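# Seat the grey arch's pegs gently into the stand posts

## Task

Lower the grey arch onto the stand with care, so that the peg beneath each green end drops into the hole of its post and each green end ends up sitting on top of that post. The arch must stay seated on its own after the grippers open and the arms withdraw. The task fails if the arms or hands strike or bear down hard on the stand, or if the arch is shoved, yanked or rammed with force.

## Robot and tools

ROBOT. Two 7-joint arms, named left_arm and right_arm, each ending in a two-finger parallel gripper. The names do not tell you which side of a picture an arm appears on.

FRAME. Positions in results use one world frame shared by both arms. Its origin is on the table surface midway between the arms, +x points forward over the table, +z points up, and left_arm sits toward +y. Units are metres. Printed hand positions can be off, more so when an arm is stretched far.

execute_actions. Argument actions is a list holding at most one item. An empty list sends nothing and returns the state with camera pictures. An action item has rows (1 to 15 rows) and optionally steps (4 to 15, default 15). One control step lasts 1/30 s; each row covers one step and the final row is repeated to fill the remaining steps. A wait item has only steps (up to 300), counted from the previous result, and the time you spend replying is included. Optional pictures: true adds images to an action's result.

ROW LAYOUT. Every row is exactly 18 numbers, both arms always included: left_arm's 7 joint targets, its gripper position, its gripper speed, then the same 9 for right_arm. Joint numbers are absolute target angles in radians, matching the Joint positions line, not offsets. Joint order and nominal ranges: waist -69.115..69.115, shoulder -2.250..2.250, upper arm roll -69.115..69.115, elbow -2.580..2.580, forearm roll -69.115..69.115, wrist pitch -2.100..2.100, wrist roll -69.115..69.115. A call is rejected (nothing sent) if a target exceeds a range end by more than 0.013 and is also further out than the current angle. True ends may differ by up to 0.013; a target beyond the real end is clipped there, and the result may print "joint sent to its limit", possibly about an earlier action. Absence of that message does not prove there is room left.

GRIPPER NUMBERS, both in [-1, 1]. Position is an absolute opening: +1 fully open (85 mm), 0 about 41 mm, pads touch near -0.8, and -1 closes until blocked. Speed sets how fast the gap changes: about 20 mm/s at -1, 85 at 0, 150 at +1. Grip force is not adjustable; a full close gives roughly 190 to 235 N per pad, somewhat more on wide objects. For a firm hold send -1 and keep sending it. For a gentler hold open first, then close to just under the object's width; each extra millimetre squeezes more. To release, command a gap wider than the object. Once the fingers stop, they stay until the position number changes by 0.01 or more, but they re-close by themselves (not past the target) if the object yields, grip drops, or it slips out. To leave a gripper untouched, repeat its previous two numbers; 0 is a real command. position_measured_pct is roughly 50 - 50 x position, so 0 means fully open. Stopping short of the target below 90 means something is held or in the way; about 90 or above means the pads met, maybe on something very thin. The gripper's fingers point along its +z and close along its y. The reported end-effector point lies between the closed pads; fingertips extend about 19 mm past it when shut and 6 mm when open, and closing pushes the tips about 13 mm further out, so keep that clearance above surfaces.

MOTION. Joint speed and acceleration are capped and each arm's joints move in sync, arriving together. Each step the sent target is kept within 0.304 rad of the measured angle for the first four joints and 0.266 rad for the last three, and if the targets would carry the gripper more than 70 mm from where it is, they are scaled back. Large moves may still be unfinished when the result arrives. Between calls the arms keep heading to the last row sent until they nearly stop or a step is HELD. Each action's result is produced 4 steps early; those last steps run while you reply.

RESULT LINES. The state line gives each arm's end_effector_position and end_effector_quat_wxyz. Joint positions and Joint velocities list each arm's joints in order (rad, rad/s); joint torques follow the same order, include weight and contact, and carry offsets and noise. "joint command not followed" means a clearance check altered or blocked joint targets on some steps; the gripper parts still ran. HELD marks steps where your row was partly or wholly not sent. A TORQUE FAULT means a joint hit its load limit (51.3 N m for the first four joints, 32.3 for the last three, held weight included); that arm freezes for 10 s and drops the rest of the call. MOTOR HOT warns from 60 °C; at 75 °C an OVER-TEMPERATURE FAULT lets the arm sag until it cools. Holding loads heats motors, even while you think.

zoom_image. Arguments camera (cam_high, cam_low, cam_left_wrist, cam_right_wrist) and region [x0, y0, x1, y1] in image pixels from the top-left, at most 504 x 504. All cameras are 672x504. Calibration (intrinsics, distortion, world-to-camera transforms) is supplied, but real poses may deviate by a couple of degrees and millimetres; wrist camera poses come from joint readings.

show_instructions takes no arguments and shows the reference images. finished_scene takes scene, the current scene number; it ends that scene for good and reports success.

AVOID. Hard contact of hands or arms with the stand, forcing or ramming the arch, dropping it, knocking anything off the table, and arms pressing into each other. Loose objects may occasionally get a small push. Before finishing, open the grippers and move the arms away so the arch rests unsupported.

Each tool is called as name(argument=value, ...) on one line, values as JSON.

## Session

show_instructions()

execute_actions(actions=[])

Reference images for this scene: Buzz-wire game page 1.

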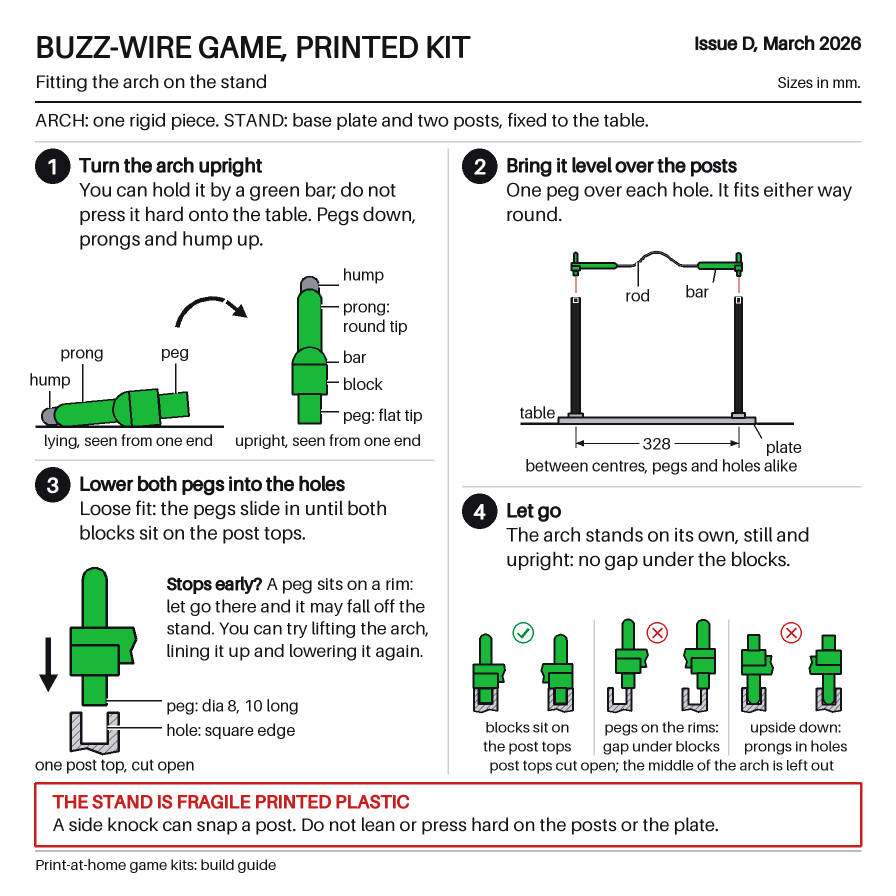

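Scene clock: 0.00 s of 4600.00 s.
left_arm: end_effector_position=(+0.5654, +0.7465, +0.3719) position_measured_pct=0.0 end_effector_quat_wxyz=(-0.145, +0.986, -0.050, +0.060) | right_arm: end_effector_position=(+0.4644, +0.2523, +0.1993) position_measured_pct=0.0 end_effector_quat_wxyz=(-0.086, +0.935, -0.331, +0.093)
Joint positions: left_arm=[-0.496  0.894 -0.475  0.298  0.294  1.678  3.796] | right_arm=[-0.955  0.831 -0.305  0.978  0.401  1.168  2.897]
Joint velocities: left_arm=[-0.     0.001 -0.001 -0.001  0.002 -0.     0.003] | right_arm=[ 0.    -0.     0.    -0.    -0.    -0.     0.001]
Joint torques (N m, as the joint torque sensors report them, + toward a larger angle): no reading
Motor temperatures (°C, as the motors report them): left_arm=[26 30 30 30 37 40 45] | right_arm=[29 29 27 36 35 31 40]
camera_calibration (this result's frames):
cam_left_wrist: T_world_to_cam=[[-0.108574, -0.929682, -0.351998, 0.899376], [-0.971864, 0.173724, -0.159061, 0.546567], [0.209026, 0.324824, -0.922387, 0.124152], [0, 0, 0, 1]] pos_world=[0.602887, 0.700854, 0.518032]
cam_right_wrist: T_world_to_cam=[[-0.625329, -0.765258, -0.15279, 0.50651], [-0.754644, 0.642867, -0.131282, 0.278161], [0.198688, 0.0332079, -0.9795, 0.236203], [0, 0, 0, 1]] pos_world=[0.479717, 0.200946, 0.345268]

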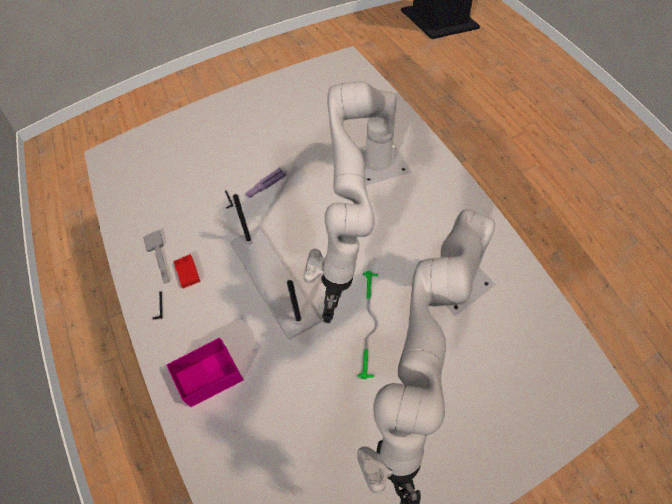

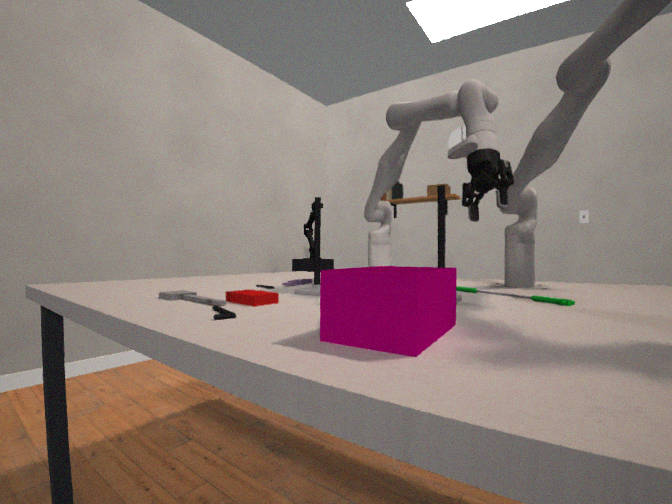

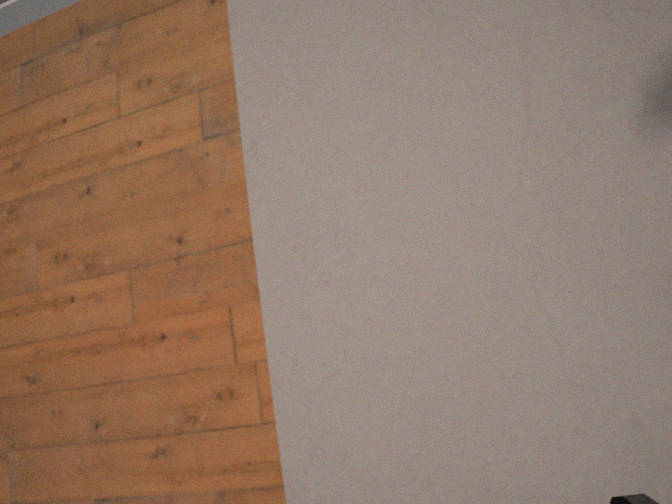

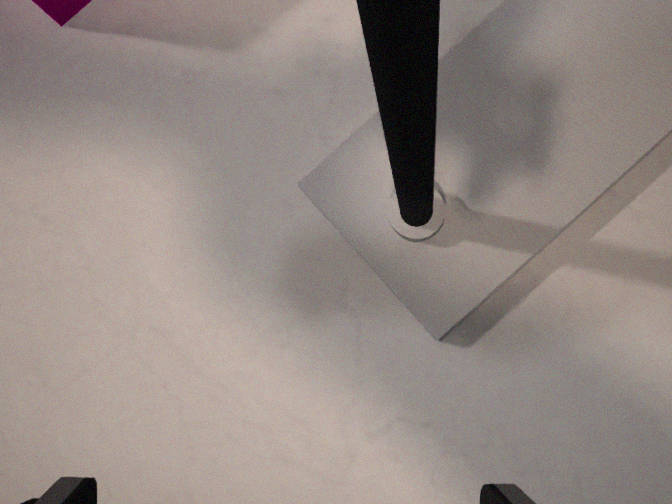

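execute_actions(actions=[])

Scene clock: 0.67 s of 4600.00 s.
left_arm: end_effector_position=(+0.5654, +0.7465, +0.3719) position_measured_pct=0.0 end_effector_quat_wxyz=(-0.145, +0.986, -0.050, +0.060) | right_arm: end_effector_position=(+0.4644, +0.2523, +0.1993) position_measured_pct=0.0 end_effector_quat_wxyz=(-0.086, +0.935, -0.331, +0.093)
Joint positions: left_arm=[-0.496  0.894 -0.475  0.298  0.294  1.678  3.796] | right_arm=[-0.955  0.831 -0.305  0.978  0.401  1.168  2.897]
Joint velocities: left_arm=[ 0.    -0.001  0.001 -0.001 -0.     0.     0.001] | right_arm=[-0. -0. -0. -0.  0. -0. -0.]
Joint torques (N m, as the joint torque sensors report them, + toward a larger angle): left_arm=[  0.19 -26.21  -1.01  -8.62  -0.24  -0.36  -0.03] | right_arm=[ -0.23 -24.53  -1.01  -8.7    0.73  -0.64  -0.03]
Motor temperatures (°C, as the motors report them): left_arm=[26 30 30 30 37 40 45] | right_arm=[29 29 27 36 35 31 40]
Kept back: nothing.
Steps of this call (steps 1 to 20: nothing new was sent). Readings (joint positions | what the end effector reports):
1: left_arm=[-0.496 0.894 -0.475 0.298 0.294 1.678 3.796] | right_arm=[-0.955 0.831 -0.305 0.978 0.401 1.168 2.897] | left_arm position_measured_pct=0.0 | right_arm position_measured_pct=0.0
2: left_arm=[-0.496 0.894 -0.475 0.298 0.294 1.678 3.796] | right_arm=[-0.955 0.831 -0.305 0.978 0.401 1.168 2.897] | left_arm position_measured_pct=0.0 | right_arm position_measured_pct=0.0
4: left_arm=[-0.496 0.894 -0.475 0.298 0.294 1.678 3.796] | right_arm=[-0.955 0.831 -0.305 0.978 0.401 1.168 2.897] | left_arm position_measured_pct=0.0 | right_arm position_measured_pct=0.0
8: left_arm=[-0.496 0.894 -0.475 0.298 0.294 1.678 3.796] | right_arm=[-0.955 0.831 -0.305 0.978 0.401 1.168 2.897] | left_arm position_measured_pct=0.0 | right_arm position_measured_pct=0.0
20: the state above
camera_calibration (this result's frames):
cam_left_wrist: T_world_to_cam=[[-0.108572, -0.929682, -0.351998, 0.899375], [-0.971865, 0.173721, -0.159058, 0.546568], [0.209023, 0.324826, -0.922387, 0.12415], [0, 0, 0, 1]] pos_world=[0.602887, 0.700856, 0.518028]
cam_right_wrist: T_world_to_cam=[[-0.62533, -0.765256, -0.15279, 0.506511], [-0.754642, 0.642868, -0.131282, 0.278161], [0.198688, 0.0332076, -0.9795, 0.236202], [0, 0, 0, 1]] pos_world=[0.479717, 0.200946, 0.345267]

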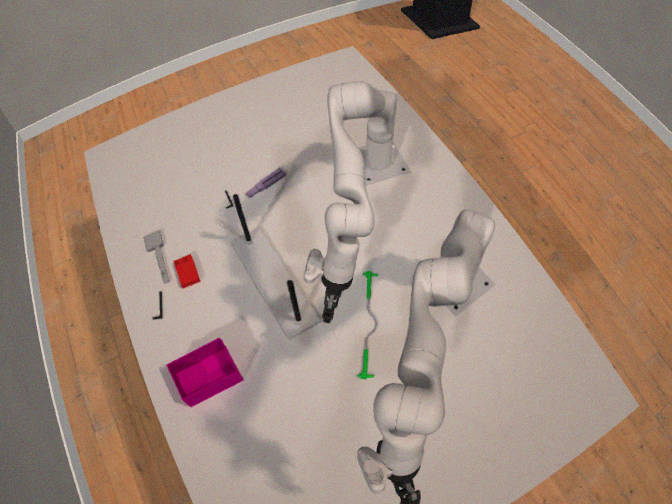

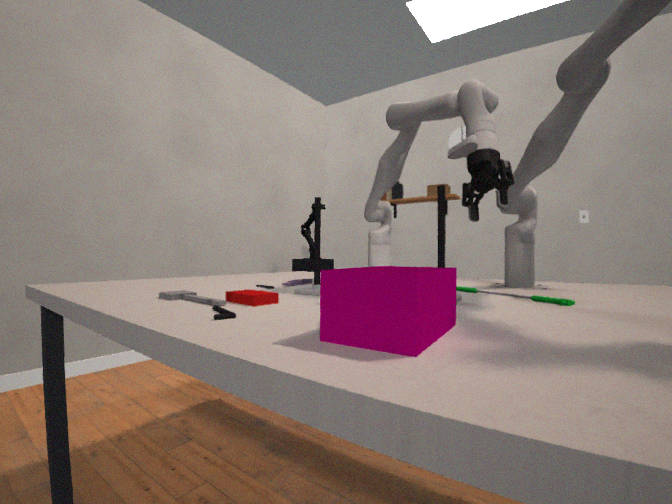

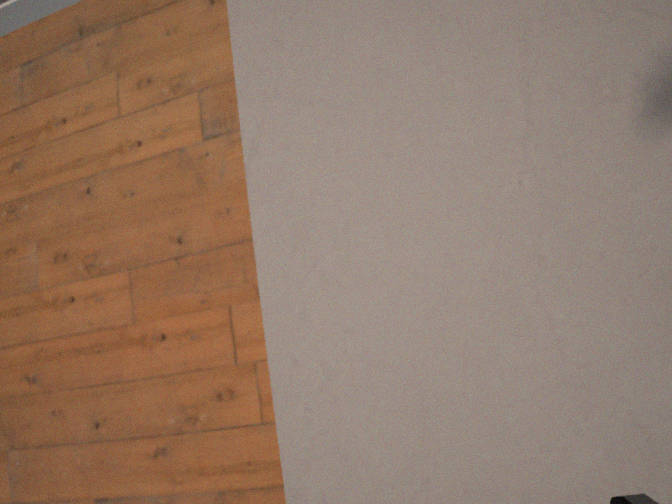

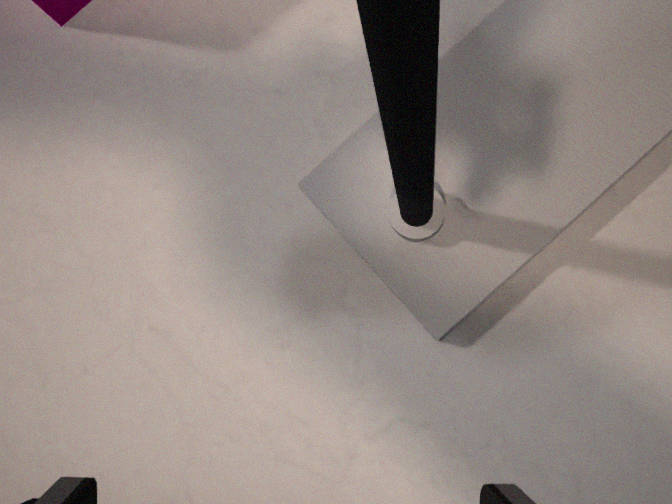

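execute_actions(actions=[{"rows":[[-1.2,0.7,-0.2,0.8,0.5,1.8,3.0,1,0,-1.18,0.75,-0.2,0.978,0.3,1.3,3.1,0.3,0]]}])

execute_actions(actions=[{"rows":[[-1.3,0.6,0,1.2,0.823,1.953,2.394,1,0,-1.1785,1.0,0,0.6,0,1.543,4.686,0.3,0]]}])

execute_actions(actions=[{"steps":30}])

execute_actions(actions=[{"rows":[[-1.3,0.6,0,1.2,0.823,1.953,2.394,1,0,-1.1785,1.116,0,0.483,0,1.543,4.686,0.3,0]]}])

execute_actions(actions=[{"steps":25}], pictures=true)

Scene clock: 1.50 s of 4600.00 s.
left_arm: end_effector_position=(+0.4652, +0.7439, +0.3661) position_measured_pct=0.0 end_effector_quat_wxyz=(+0.005, +0.992, -0.063, +0.110) | right_arm: end_effector_position=(+0.3608, +0.2846, +0.2358) position_measured_pct=25.0 end_effector_quat_wxyz=(-0.053, +0.976, -0.194, +0.088)
Joint positions: left_arm=[-0.743  0.772 -0.302  0.538  0.423  1.754  3.585] | right_arm=[-1.155  0.759 -0.213  0.978  0.309  1.286  3.079]
Joint velocities: left_arm=[-0.882 -0.246  0.38   0.87   0.286  0.166 -0.782] | right_arm=[-0.41  -0.154  0.198 -0.003 -0.22   0.276  0.423]
Joint torques (N m, as the joint torque sensors report them, + toward a larger angle): left_arm=[  0.16 -22.93  -0.15  -8.73   0.58   0.14   0.1 ] | right_arm=[  4.98 -21.28   1.83  -8.35   1.47  -0.58   0.24]
Motor temperatures (°C, as the motors report them): left_arm=[26 30 30 30 37 40 45] | right_arm=[29 29 27 36 35 31 40]
Steps of this call (steps 1 to 14: nothing new was sent; steps 15 to 25: the first 11 steps of this action). Readings (joint positions | what the end effector reports):
15: left_arm=[-0.497 0.893 -0.474 0.299 0.294 1.678 3.795] | right_arm=[-0.956 0.830 -0.304 0.978 0.401 1.169 2.898] | left_arm position_measured_pct=0.0 | right_arm position_measured_pct=0.0
16: left_arm=[-0.503 0.889 -0.469 0.305 0.298 1.680 3.791] | right_arm=[-0.962 0.828 -0.300 0.978 0.400 1.172 2.902] | left_arm position_measured_pct=0.0 | right_arm position_measured_pct=0.4
18: left_arm=[-0.533 0.870 -0.445 0.332 0.317 1.691 3.768] | right_arm=[-0.991 0.818 -0.287 0.978 0.388 1.187 2.926] | left_arm position_measured_pct=0.0 | right_arm position_measured_pct=4.8
22: left_arm=[-0.652 0.804 -0.352 0.447 0.386 1.732 3.667] | right_arm=[-1.094 0.781 -0.241 0.978 0.341 1.247 3.019] | left_arm position_measured_pct=0.0 | right_arm position_measured_pct=15.9
25: the state above

Scene clock: 2.00 s of 4600.00 s.
left_arm: end_effector_position=(+0.3337, +0.6732, +0.3790) position_measured_pct=0.0 end_effector_quat_wxyz=(+0.217, +0.916, -0.128, +0.312) | right_arm: end_effector_position=(+0.3687, +0.2913, +0.1986) position_measured_pct=34.9 end_effector_quat_wxyz=(+0.001, +0.991, -0.135, +0.023)
Joint positions: left_arm=[-1.202  0.634 -0.063  1.012  0.712  1.908  3.127] | right_arm=[-1.178  0.933 -0.052  0.718  0.086  1.478  3.354]
Joint velocities: left_arm=[-0.597 -0.206  0.416  1.187  0.741  0.311 -1.209] | right_arm=[ 0.01   0.41   0.378 -0.824 -0.605  0.452  1.214]
Joint torques (N m, as the joint torque sensors report them, + toward a larger angle): left_arm=[  2.03 -19.98   2.01  -8.12   1.75   1.15  -0.45] | right_arm=[ -1.48 -27.72  -0.17  -9.11   0.33  -0.2    0.1 ]
Motor temperatures (°C, as the motors report them): left_arm=[26 30 30 30 37 40 45] | right_arm=[29 29 27 36 35 31 40]
Steps of this call (steps 1 to 4: the last 4 steps of your previous action; steps 5 to 15: the first 11 steps of this action). Readings (joint positions | what the end effector reports):
5: left_arm=[-0.891 0.742 -0.256 0.655 0.458 1.775 3.456] | right_arm=[-1.176 0.752 -0.200 0.977 0.299 1.301 3.101] | left_arm position_measured_pct=0.0 | right_arm position_measured_pct=34.1
6: left_arm=[-0.923 0.735 -0.246 0.677 0.466 1.780 3.428] | right_arm=[-1.177 0.757 -0.197 0.970 0.295 1.305 3.105] | left_arm position_measured_pct=0.0 | right_arm position_measured_pct=34.5
8: left_arm=[-0.991 0.712 -0.213 0.738 0.496 1.800 3.371] | right_arm=[-1.179 0.781 -0.180 0.942 0.272 1.326 3.128] | left_arm position_measured_pct=0.0 | right_arm position_measured_pct=34.9
12: left_arm=[-1.127 0.661 -0.115 0.885 0.620 1.869 3.242] | right_arm=[-1.180 0.876 -0.105 0.821 0.167 1.417 3.235] | left_arm position_measured_pct=0.0 | right_arm position_measured_pct=34.9
15: the state above

Scene clock: 3.00 s of 4600.00 s.
left_arm: end_effector_position=(+0.3236, +0.6283, +0.3960) position_measured_pct=0.0 end_effector_quat_wxyz=(+0.141, +0.779, -0.397, +0.464) | right_arm: end_effector_position=(+0.3719, +0.3029, +0.1917) position_measured_pct=34.9 end_effector_quat_wxyz=(+0.000, +0.898, +0.440, -0.001)
Joint positions: left_arm=[-1.3    0.6   -0.     1.2    0.823  1.953  2.394] | right_arm=[-1.178  1.    -0.     0.6    0.     1.543  4.574]
Joint velocities: left_arm=[-0.    -0.001  0.001  0.001 -0.    -0.    -0.001] | right_arm=[-0.     0.001  0.    -0.001 -0.001 -0.     1.218]
Joint torques (N m, as the joint torque sensors report them, + toward a larger angle): left_arm=[ -0.07 -19.57   1.3   -7.43   1.9    2.    -0.01] | right_arm=[ -0.02 -26.43   0.07  -8.63   0.36   0.02   0.09]
Motor temperatures (°C, as the motors report them): left_arm=[26 30 30 30 37 40 45] | right_arm=[29 29 27 36 35 31 40]
Kept back: nothing.
Steps of this call (steps 1 to 4: the last 4 steps of your previous action; steps 5 to 30: the robot went on to your last target). Readings (joint positions | what the end effector reports):
1: left_arm=[-1.220 0.628 -0.050 1.049 0.734 1.917 3.087] | right_arm=[-1.178 0.946 -0.041 0.693 0.068 1.491 3.395] | left_arm position_measured_pct=0.0 | right_arm position_measured_pct=34.9
2: left_arm=[-1.235 0.623 -0.040 1.081 0.753 1.925 3.046] | right_arm=[-1.178 0.956 -0.032 0.674 0.054 1.502 3.436] | left_arm position_measured_pct=0.0 | right_arm position_measured_pct=34.9
4: left_arm=[-1.257 0.616 -0.025 1.128 0.779 1.935 2.965] | right_arm=[-1.178 0.971 -0.020 0.646 0.033 1.518 3.517] | left_arm position_measured_pct=0.0 | right_arm position_measured_pct=34.9
8: left_arm=[-1.282 0.607 -0.009 1.172 0.806 1.946 2.802] | right_arm=[-1.178 0.988 -0.008 0.618 0.013 1.533 3.679] | left_arm position_measured_pct=0.0 | right_arm position_measured_pct=34.9
30: the state above

Scene clock: 3.37 s of 4600.00 s.
left_arm: end_effector_position=(+0.3236, +0.6283, +0.3960) position_measured_pct=0.0 end_effector_quat_wxyz=(+0.141, +0.779, -0.397, +0.464) | right_arm: end_effector_position=(+0.3836, +0.3236, +0.1510) position_measured_pct=34.9 end_effector_quat_wxyz=(-0.000, +0.872, +0.490, +0.000)
Joint positions: left_arm=[-1.3    0.6   -0.     1.2    0.823  1.953  2.394] | right_arm=[-1.179  1.112 -0.     0.486 -0.     1.543  4.686]
Joint velocities: left_arm=[-0.    -0.    -0.001  0.    -0.    -0.    -0.   ] | right_arm=[-0.001  0.013  0.002 -0.05   0.     0.005  0.   ]
Joint torques (N m, as the joint torque sensors report them, + toward a larger angle): left_arm=[ -0.08 -19.68   1.3   -7.5    1.92   1.93  -0.04] | right_arm=[ -0.24 -27.06   0.31  -8.7    0.14  -0.4    0.1 ]
Motor temperatures (°C, as the motors report them): left_arm=[26 30 30 30 37 40 45] | right_arm=[29 29 27 36 35 31 40]
Steps of this call (steps 1 to 11: the first 11 steps of this action). Readings (joint positions | what the end effector reports):
1: left_arm=[-1.300 0.600 -0.000 1.200 0.823 1.953 2.394] | right_arm=[-1.178 1.001 -0.000 0.600 0.000 1.543 4.614] | left_arm position_measured_pct=0.0 | right_arm position_measured_pct=34.9
2: left_arm=[-1.300 0.600 -0.000 1.200 0.823 1.953 2.394] | right_arm=[-1.178 1.005 0.000 0.595 0.000 1.543 4.647] | left_arm position_measured_pct=0.0 | right_arm position_measured_pct=34.9
4: left_arm=[-1.300 0.600 -0.000 1.200 0.823 1.953 2.394] | right_arm=[-1.178 1.030 0.000 0.570 0.000 1.544 4.682] | left_arm position_measured_pct=0.0 | right_arm position_measured_pct=34.9
8: left_arm=[-1.300 0.600 -0.000 1.200 0.823 1.953 2.394] | right_arm=[-1.179 1.103 -0.000 0.498 -0.000 1.543 4.686] | left_arm position_measured_pct=0.0 | right_arm position_measured_pct=34.9
11: the state above

Scene clock: 4.20 s of 4600.00 s.
left_arm: end_effector_position=(+0.3236, +0.6283, +0.3960) position_measured_pct=0.0 end_effector_quat_wxyz=(+0.141, +0.779, -0.397, +0.464) | right_arm: end_effector_position=(+0.3839, +0.3239, +0.1495) position_measured_pct=34.9 end_effector_quat_wxyz=(+0.000, +0.872, +0.490, -0.000)
Joint positions: left_arm=[-1.3    0.6    0.     1.2    0.823  1.953  2.394] | right_arm=[-1.178  1.116  0.     0.483  0.     1.543  4.686]
Joint velocities: left_arm=[ 0.     0.     0.     0.     0.    -0.    -0.001] | right_arm=[-0.001 -0.    -0.     0.    -0.     0.     0.   ]
Joint torques (N m, as the joint torque sensors report them, + toward a larger angle): left_arm=[  0.03 -19.57   1.38  -7.35   1.8    1.99   0.02] | right_arm=[ -0.22 -27.51   0.29  -8.91   0.19   0.01   0.26]
Motor temperatures (°C, as the motors report them): left_arm=[26 30 30 30 37 40 45] | right_arm=[29 29 27 36 35 31 40]
Kept back: nothing.
Steps of this call (steps 1 to 4: the last 4 steps of your previous action; steps 5 to 15: the robot went on to your last target; steps 16 to 25: nothing new was sent). Readings (joint positions | what the end effector reports):
1: left_arm=[-1.300 0.600 0.000 1.200 0.823 1.953 2.394] | right_arm=[-1.179 1.113 -0.000 0.485 -0.000 1.543 4.686] | left_arm position_measured_pct=0.0 | right_arm position_measured_pct=34.9
2: left_arm=[-1.300 0.600 0.000 1.200 0.823 1.953 2.394] | right_arm=[-1.179 1.114 -0.000 0.484 0.000 1.543 4.686] | left_arm position_measured_pct=0.0 | right_arm position_measured_pct=34.9
4: left_arm=[-1.300 0.600 0.000 1.200 0.823 1.953 2.394] | right_arm=[-1.179 1.115 0.000 0.483 0.000 1.543 4.686] | left_arm position_measured_pct=0.0 | right_arm position_measured_pct=34.9
8: left_arm=[-1.300 0.600 0.000 1.200 0.823 1.953 2.394] | right_arm=[-1.179 1.116 -0.000 0.483 0.000 1.543 4.686] | left_arm position_measured_pct=0.0 | right_arm position_measured_pct=34.9
25: the state above
All arms were judged still, so your last target was given up. Only a new action makes them travel on or press farther. Fingers that are still opening or closing keep moving.
camera_calibration (this result's frames):
cam_left_wrist: T_world_to_cam=[[-0.720477, -0.660956, -0.209879, 0.744576], [-0.179588, 0.470152, -0.864121, 0.1725], [0.669821, -0.584888, -0.457434, 0.473739], [0, 0, 0, 1]] pos_world=[0.250109, 0.688115, 0.522036]
cam_right_wrist: T_world_to_cam=[[0.846345, -0.527696, 0.0723696, -0.17227], [-0.528074, -0.849059, -0.0153632, 0.543789], [0.0695531, -0.025214, -0.99726, 0.272138], [0, 0, 0, 1]] pos_world=[0.414033, 0.377665, 0.292214]

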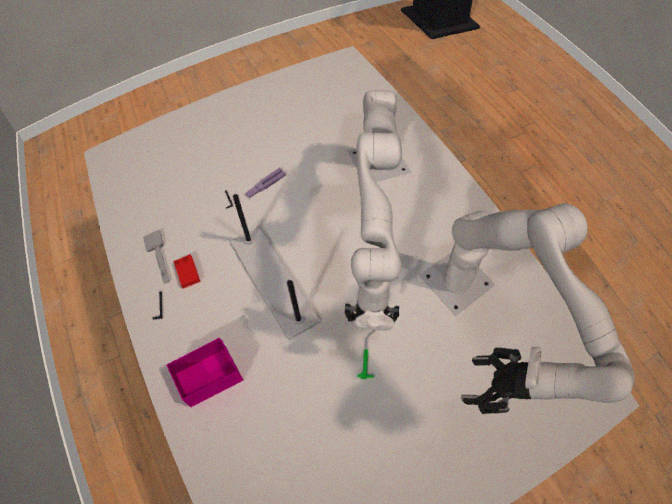

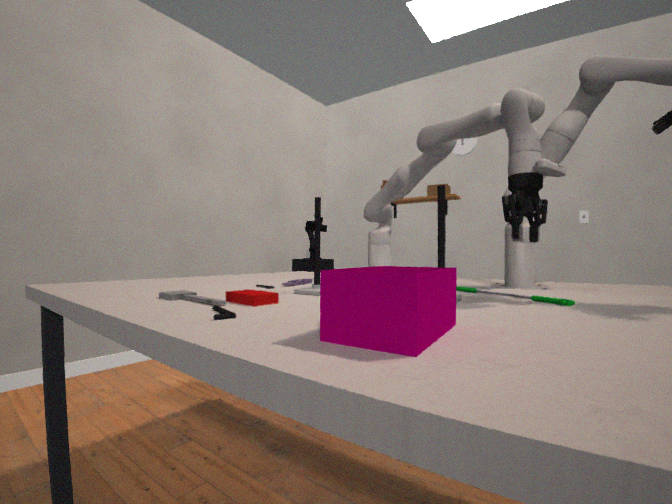

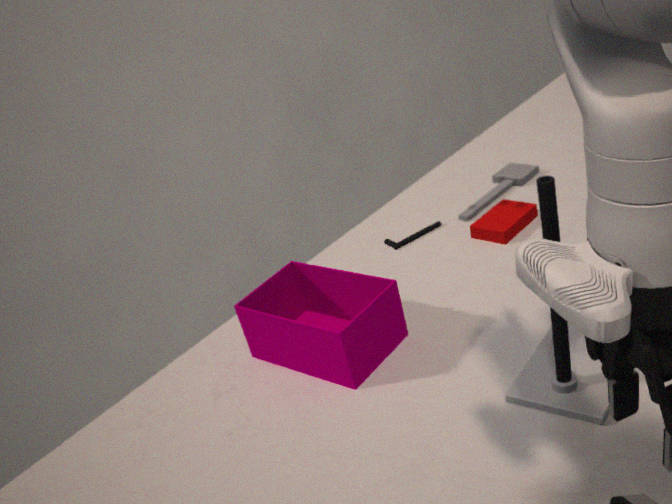

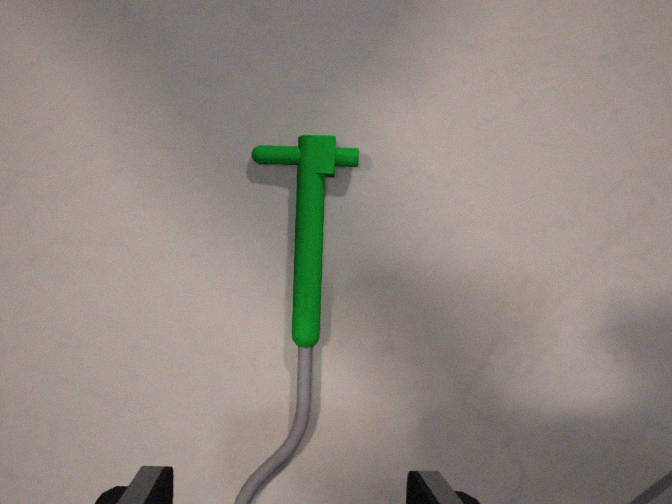

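execute_actions(actions=[{"rows":[[-1.3,0.6,0,1.2,0.823,1.953,2.394,1,0,-1.175,1.15,0,0.45,0,1.49,4.67,0.1,0],[-1.3,0.6,0,1.2,0.823,1.953,2.394,1,0,-1.175,1.15,0,0.45,0,1.49,4.67,0.1,0],[-1.3,0.6,0,1.2,0.823,1.953,2.394,1,0,-1.1676,1.2925,0,0.346,0,1.403,4.654,0.1,0]]}])

execute_actions(actions=[{"steps":12}], pictures=true)

Scene clock: 4.87 s of 4600.00 s.
left_arm: end_effector_position=(+0.3236, +0.6283, +0.3960) position_measured_pct=0.0 end_effector_quat_wxyz=(+0.141, +0.779, -0.397, +0.464) | right_arm: end_effector_position=(+0.4184, +0.3682, +0.0721) position_measured_pct=44.8 end_effector_quat_wxyz=(-0.026, +0.881, +0.471, +0.042)
Joint positions: left_arm=[-1.3    0.6   -0.     1.2    0.823  1.953  2.394] | right_arm=[-1.168  1.286 -0.     0.352  0.     1.405  4.654]
Joint velocities: left_arm=[ 0.     0.001  0.001  0.     0.001 -0.    -0.   ] | right_arm=[ 0.007  0.129  0.    -0.097  0.001 -0.101 -0.021]
Joint torques (N m, as the joint torque sensors report them, + toward a larger angle): left_arm=[  0.04 -19.37   1.26  -7.64   1.95   1.97  -0.07] | right_arm=[ -0.71 -35.85   0.36 -11.02   0.05   0.18   0.12]
Motor temperatures (°C, as the motors report them): left_arm=[26 30 30 30 37 40 45] | right_arm=[29 29 27 36 35 31 40]
Steps of this call (steps 1 to 9: nothing new was sent; steps 10 to 20: the first 11 steps of this action). Readings (joint positions | what the end effector reports):
10: left_arm=[-1.300 0.600 0.000 1.200 0.823 1.953 2.394] | right_arm=[-1.178 1.117 -0.000 0.482 -0.000 1.542 4.686] | left_arm position_measured_pct=0.0 | right_arm position_measured_pct=34.9
11: left_arm=[-1.300 0.600 0.000 1.200 0.823 1.953 2.394] | right_arm=[-1.178 1.123 -0.000 0.476 -0.000 1.535 4.683] | left_arm position_measured_pct=0.0 | right_arm position_measured_pct=35.3
13: left_arm=[-1.300 0.600 0.000 1.200 0.823 1.953 2.394] | right_arm=[-1.175 1.152 -0.000 0.449 -0.000 1.501 4.674] | left_arm position_measured_pct=0.0 | right_arm position_measured_pct=39.3
17: left_arm=[-1.300 0.600 0.000 1.200 0.823 1.953 2.394] | right_arm=[-1.170 1.249 0.000 0.378 0.000 1.431 4.660] | left_arm position_measured_pct=0.0 | right_arm position_measured_pct=44.8
20: the state above

Scene clock: 5.27 s of 4600.00 s.
left_arm: end_effector_position=(+0.3236, +0.6283, +0.3960) position_measured_pct=0.0 end_effector_quat_wxyz=(+0.141, +0.779, -0.397, +0.464) | right_arm: end_effector_position=(+0.4193, +0.3693, +0.0695) position_measured_pct=45.2 end_effector_quat_wxyz=(-0.026, +0.881, +0.470, +0.043)
Joint positions: left_arm=[-1.3    0.6    0.     1.2    0.823  1.953  2.394] | right_arm=[-1.168  1.292 -0.     0.346  0.     1.403  4.654]
Joint velocities: left_arm=[ 0.     0.001  0.001  0.001  0.     0.    -0.001] | right_arm=[ 0.     0.002  0.    -0.001 -0.    -0.001  0.001]
Joint torques (N m, as the joint torque sensors report them, + toward a larger angle): left_arm=[  0.16 -19.38   1.53  -7.46   1.86   2.01  -0.11] | right_arm=[ -0.04 -29.43   0.17  -8.94   0.21  -0.24   0.12]
Motor temperatures (°C, as the motors report them): left_arm=[26 30 30 30 37 40 45] | right_arm=[29 29 27 36 35 31 40]
Kept back: nothing.
Steps of this call (steps 1 to 4: the last 4 steps of your previous action; steps 5 to 12: the robot went on to your last target). Readings (joint positions | what the end effector reports):
1: left_arm=[-1.300 0.600 0.000 1.200 0.823 1.953 2.394] | right_arm=[-1.168 1.288 -0.000 0.351 0.000 1.403 4.654] | left_arm position_measured_pct=0.0 | right_arm position_measured_pct=45.2
2: left_arm=[-1.300 0.600 0.000 1.200 0.823 1.953 2.394] | right_arm=[-1.168 1.289 -0.000 0.349 0.000 1.403 4.654] | left_arm position_measured_pct=0.0 | right_arm position_measured_pct=45.2
4: left_arm=[-1.300 0.600 0.000 1.200 0.823 1.953 2.394] | right_arm=[-1.168 1.290 0.000 0.347 0.000 1.403 4.654] | left_arm position_measured_pct=0.0 | right_arm position_measured_pct=45.2
8: left_arm=[-1.300 0.600 0.000 1.200 0.823 1.953 2.394] | right_arm=[-1.168 1.292 0.000 0.346 0.000 1.403 4.654] | left_arm position_measured_pct=0.0 | right_arm position_measured_pct=45.2
12: the state above
camera_calibration (this result's frames):
cam_left_wrist: T_world_to_cam=[[-0.720477, -0.660956, -0.209879, 0.744576], [-0.179588, 0.470152, -0.864121, 0.1725], [0.669821, -0.584888, -0.457434, 0.473739], [0, 0, 0, 1]] pos_world=[0.250109, 0.688115, 0.522036]
cam_right_wrist: T_world_to_cam=[[0.819429, -0.569468, 0.0651284, -0.14531], [-0.560656, -0.819956, -0.115485, 0.609606], [0.119168, 0.0581172, -0.991172, 0.139057], [0, 0, 0, 1]] pos_world=[0.44428, 0.409019, 0.217693]

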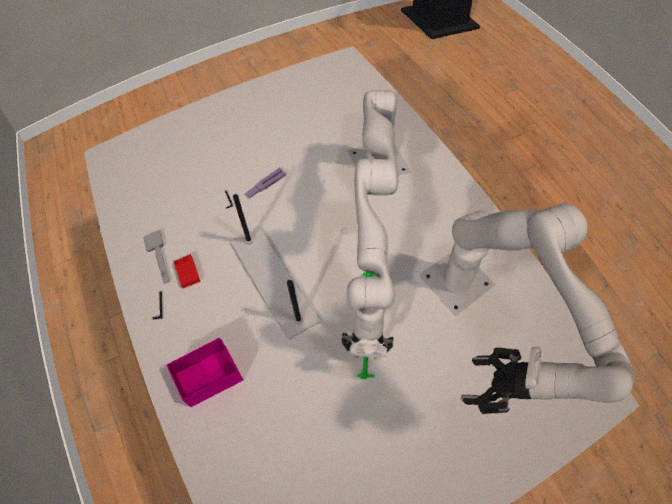

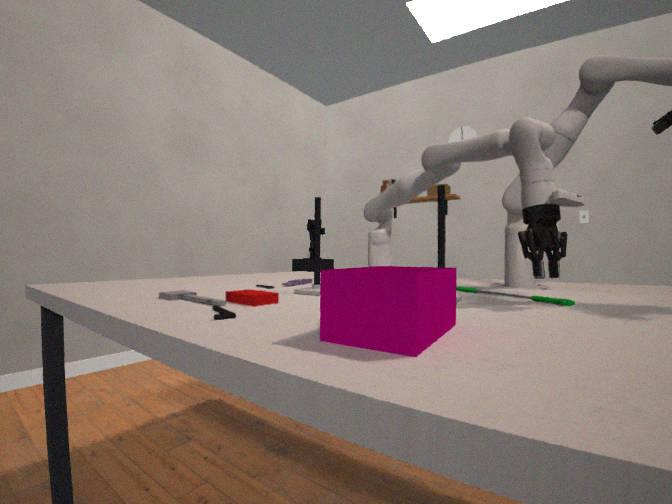

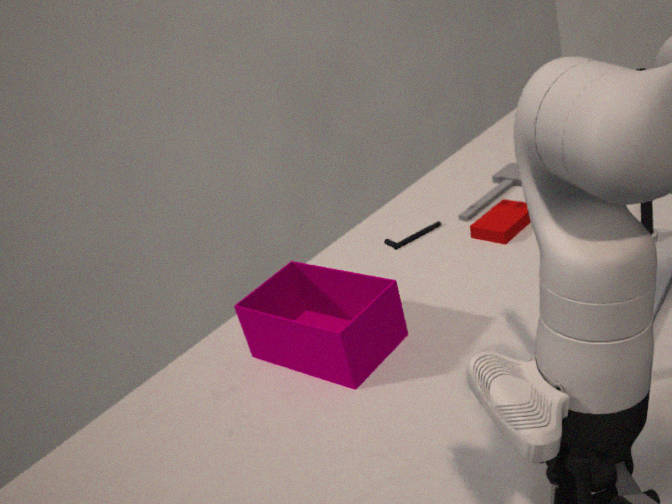

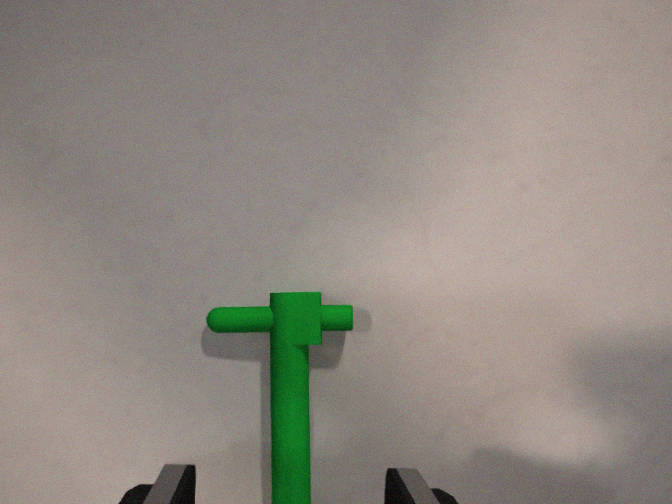

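Centered. Descend and grip.

execute_actions(actions=[{"rows":[[-1.3,0.6,0,1.2,0.823,1.953,2.394,1,0,-1.1676,1.299,0,0.359,0,1.383,4.654,0.1,0],[-1.3,0.6,0,1.2,0.823,1.953,2.394,1,0,-1.1676,1.305,0,0.372,0,1.364,4.654,0.1,0],[-1.3,0.6,0,1.2,0.823,1.953,2.394,1,0,-1.1676,1.305,0,0.372,0,1.364,4.654,0.1,0],[-1.3,0.6,0,1.2,0.823,1.953,2.394,1,0,-1.1676,1.311,0,0.385,0,1.345,4.654,0.1,0],[-1.3,0.6,0,1.2,0.823,1.953,2.394,1,0,-1.1676,1.311,0,0.385,0,1.345,4.654,0.1,0],[-1.3,0.6,0,1.2,0.823,1.953,2.394,1,0,-1.1676,1.318,0,0.398,0,1.325,4.654,0.1,0],[-1.3,0.6,0,1.2,0.823,1.953,2.394,1,0,-1.1676,1.318,0,0.398,0,1.325,4.654,0.1,0],[-1.3,0.6,0,1.2,0.823,1.953,2.394,1,0,-1.1676,1.3253,0,0.411,0,1.305,4.654,0.1,0]]}])

execute_actions(actions=[{"rows":[[-1.3,0.6,0,1.2,0.823,1.953,2.394,1,0,-1.1676,1.3253,0,0.411,0,1.305,4.654,-1,-0.6]]}])

execute_actions(actions=[{"steps":20}], pictures=true)

Scene clock: 5.83 s of 4600.00 s.
left_arm: end_effector_position=(+0.3236, +0.6283, +0.3960) position_measured_pct=0.0 end_effector_quat_wxyz=(+0.141, +0.779, -0.397, +0.464) | right_arm: end_effector_position=(+0.4192, +0.3691, +0.0260) position_measured_pct=45.2 end_effector_quat_wxyz=(-0.026, +0.881, +0.470, +0.042)
Joint positions: left_arm=[-1.3    0.6    0.     1.2    0.823  1.953  2.394] | right_arm=[-1.168  1.325 -0.     0.41  -0.     1.307  4.654]
Joint velocities: left_arm=[ 0.    -0.001  0.001 -0.     0.    -0.    -0.002] | right_arm=[ 0.     0.039 -0.001  0.05   0.    -0.059 -0.   ]
Joint torques (N m, as the joint torque sensors report them, + toward a larger angle): left_arm=[  0.   -19.53   1.36  -7.44   1.82   2.03  -0.08] | right_arm=[ -0.12 -34.03   0.07 -10.66   0.23  -0.27   0.03]
Motor temperatures (°C, as the motors report them): left_arm=[26 30 30 30 37 40 45] | right_arm=[29 29 27 36 35 31 40]
Steps of this call (steps 1 to 6: the robot went on to your last target; steps 7 to 17: the first 11 steps of this action). Readings (joint positions | what the end effector reports):
7: left_arm=[-1.300 0.600 0.000 1.200 0.823 1.953 2.394] | right_arm=[-1.168 1.293 0.000 0.347 -0.000 1.402 4.654] | left_arm position_measured_pct=0.0 | right_arm position_measured_pct=45.2
8: left_arm=[-1.300 0.600 0.000 1.200 0.823 1.953 2.394] | right_arm=[-1.168 1.295 0.000 0.351 -0.000 1.395 4.654] | left_arm position_measured_pct=0.0 | right_arm position_measured_pct=45.2
10: left_arm=[-1.300 0.600 0.000 1.200 0.823 1.953 2.394] | right_arm=[-1.168 1.302 0.000 0.367 0.000 1.371 4.654] | left_arm position_measured_pct=0.0 | right_arm position_measured_pct=45.2
14: left_arm=[-1.300 0.600 0.000 1.200 0.823 1.953 2.394] | right_arm=[-1.168 1.316 -0.000 0.395 -0.000 1.330 4.654] | left_arm position_measured_pct=0.0 | right_arm position_measured_pct=45.2
17: the state above

Scene clock: 6.33 s of 4600.00 s.
left_arm: end_effector_position=(+0.3236, +0.6283, +0.3960) position_measured_pct=0.0 end_effector_quat_wxyz=(+0.141, +0.779, -0.397, +0.464) | right_arm: end_effector_position=(+0.4194, +0.3693, +0.0255) position_measured_pct=58.3 end_effector_quat_wxyz=(-0.026, +0.881, +0.470, +0.043)
Joint positions: left_arm=[-1.3    0.6    0.     1.2    0.823  1.953  2.394] | right_arm=[-1.168  1.325  0.     0.411  0.     1.305  4.654]
Joint velocities: left_arm=[-0.    -0.     0.001  0.001 -0.    -0.     0.001] | right_arm=[ 0.001 -0.     0.    -0.     0.001 -0.001  0.   ]
Joint torques (N m, as the joint torque sensors report them, + toward a larger angle): left_arm=[  0.08 -19.62   1.41  -7.53   1.95   1.87   0.07] | right_arm=[ -0.4  -29.37   0.43  -8.9    0.28  -0.15   0.03]
Motor temperatures (°C, as the motors report them): left_arm=[26 30 30 30 37 40 45] | right_arm=[29 29 27 36 35 31 40]
Steps of this call (steps 1 to 4: the last 4 steps of your previous action; steps 5 to 15: the first 11 steps of this action). Readings (joint positions | what the end effector reports):
5: left_arm=[-1.300 0.600 0.000 1.200 0.823 1.953 2.394] | right_arm=[-1.168 1.326 -0.000 0.411 0.000 1.305 4.654] | left_arm position_measured_pct=0.0 | right_arm position_measured_pct=45.2
6: left_arm=[-1.300 0.600 0.000 1.200 0.823 1.953 2.394] | right_arm=[-1.168 1.325 0.000 0.411 0.000 1.305 4.654] | left_arm position_measured_pct=0.0 | right_arm position_measured_pct=45.2
8: left_arm=[-1.300 0.600 0.000 1.200 0.823 1.953 2.394] | right_arm=[-1.168 1.325 0.000 0.411 0.000 1.305 4.654] | left_arm position_measured_pct=0.0 | right_arm position_measured_pct=47.6
12: left_arm=[-1.300 0.600 0.000 1.200 0.823 1.953 2.394] | right_arm=[-1.168 1.325 0.000 0.411 0.000 1.305 4.654] | left_arm position_measured_pct=0.0 | right_arm position_measured_pct=53.6
15: the state above

Scene clock: 7.00 s of 4600.00 s.
left_arm: end_effector_position=(+0.3236, +0.6283, +0.3960) position_measured_pct=0.0 end_effector_quat_wxyz=(+0.141, +0.779, -0.397, +0.464) | right_arm: end_effector_position=(+0.4207, +0.3715, +0.0308) position_measured_pct=90.5 end_effector_quat_wxyz=(-0.028, +0.881, +0.470, +0.047)
Joint positions: left_arm=[-1.3    0.6    0.     1.2    0.823  1.953  2.394] | right_arm=[-1.168  1.319  0.     0.408 -0.     1.305  4.654]
Joint velocities: left_arm=[ 0.     0.001 -0.     0.     0.001 -0.    -0.   ] | right_arm=[-0.001  0.004 -0.001  0.004 -0.     0.002  0.   ]
Joint torques (N m, as the joint torque sensors report them, + toward a larger angle): left_arm=[  0.04 -19.31   1.39  -7.35   1.76   1.94  -0.04] | right_arm=[ -0.14 -23.99   0.34  -6.9    0.24  -0.18   0.09]
Motor temperatures (°C, as the motors report them): left_arm=[26 30 30 30 37 40 45] | right_arm=[29 29 27 36 35 31 40]
Kept back: nothing.
Steps of this call (steps 1 to 4: the last 4 steps of your previous action; steps 5 to 15: the robot went on to your last target; steps 16 to 20: nothing new was sent). Readings (joint positions | what the end effector reports):
1: left_arm=[-1.300 0.600 0.000 1.200 0.823 1.953 2.394] | right_arm=[-1.168 1.325 -0.000 0.411 0.000 1.305 4.654] | left_arm position_measured_pct=0.0 | right_arm position_measured_pct=60.3
2: left_arm=[-1.300 0.600 0.000 1.200 0.823 1.953 2.394] | right_arm=[-1.168 1.325 0.000 0.411 0.000 1.305 4.654] | left_arm position_measured_pct=0.0 | right_arm position_measured_pct=61.9
4: left_arm=[-1.300 0.600 0.000 1.200 0.823 1.953 2.394] | right_arm=[-1.168 1.325 -0.000 0.411 0.000 1.305 4.654] | left_arm position_measured_pct=0.0 | right_arm position_measured_pct=65.1
8: left_arm=[-1.300 0.600 0.000 1.200 0.823 1.953 2.394] | right_arm=[-1.168 1.325 0.000 0.411 0.000 1.305 4.654] | left_arm position_measured_pct=0.0 | right_arm position_measured_pct=71.4
20: the state above
All arms were judged still, so your last target was given up. Only a new action makes them travel on or press farther. Fingers that are still opening or closing keep moving.
camera_calibration (this result's frames):
cam_left_wrist: T_world_to_cam=[[-0.720477, -0.660956, -0.209879, 0.744576], [-0.179588, 0.470152, -0.864121, 0.1725], [0.669821, -0.584888, -0.457434, 0.473739], [0, 0, 0, 1]] pos_world=[0.250109, 0.688115, 0.522036]
cam_right_wrist: T_world_to_cam=[[0.819123, -0.569982, 0.0644809, -0.142269], [-0.560121, -0.819022, -0.124368, 0.607436], [0.123699, 0.0657557, -0.990139, 0.0956822], [0, 0, 0, 1]] pos_world=[0.444938, 0.410121, 0.179458]

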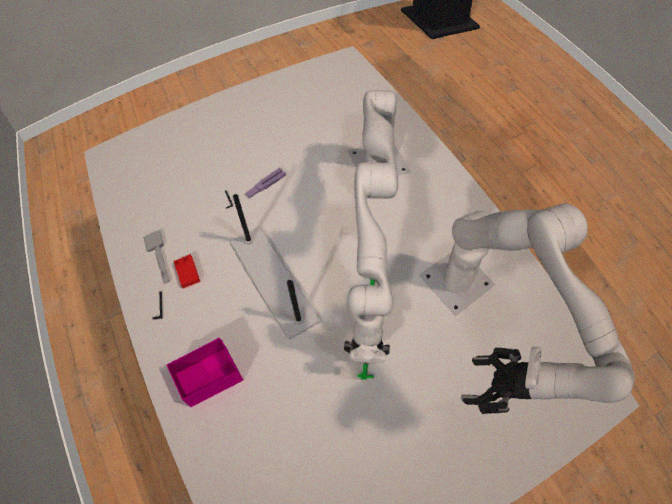

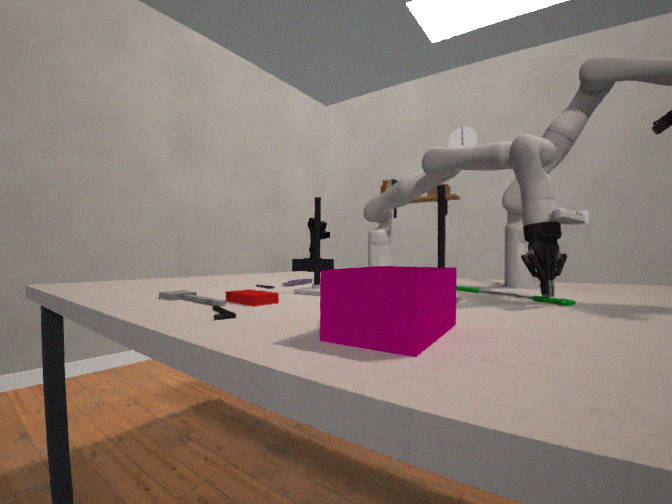

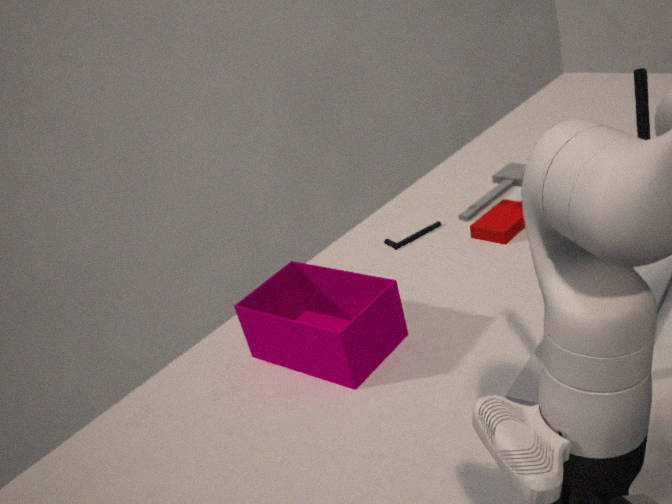

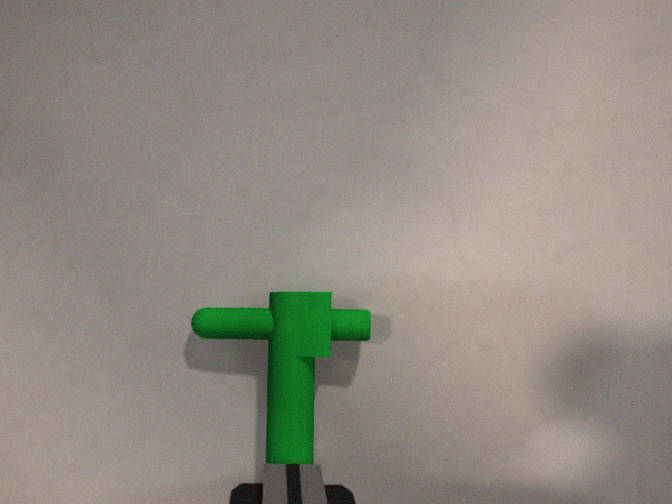

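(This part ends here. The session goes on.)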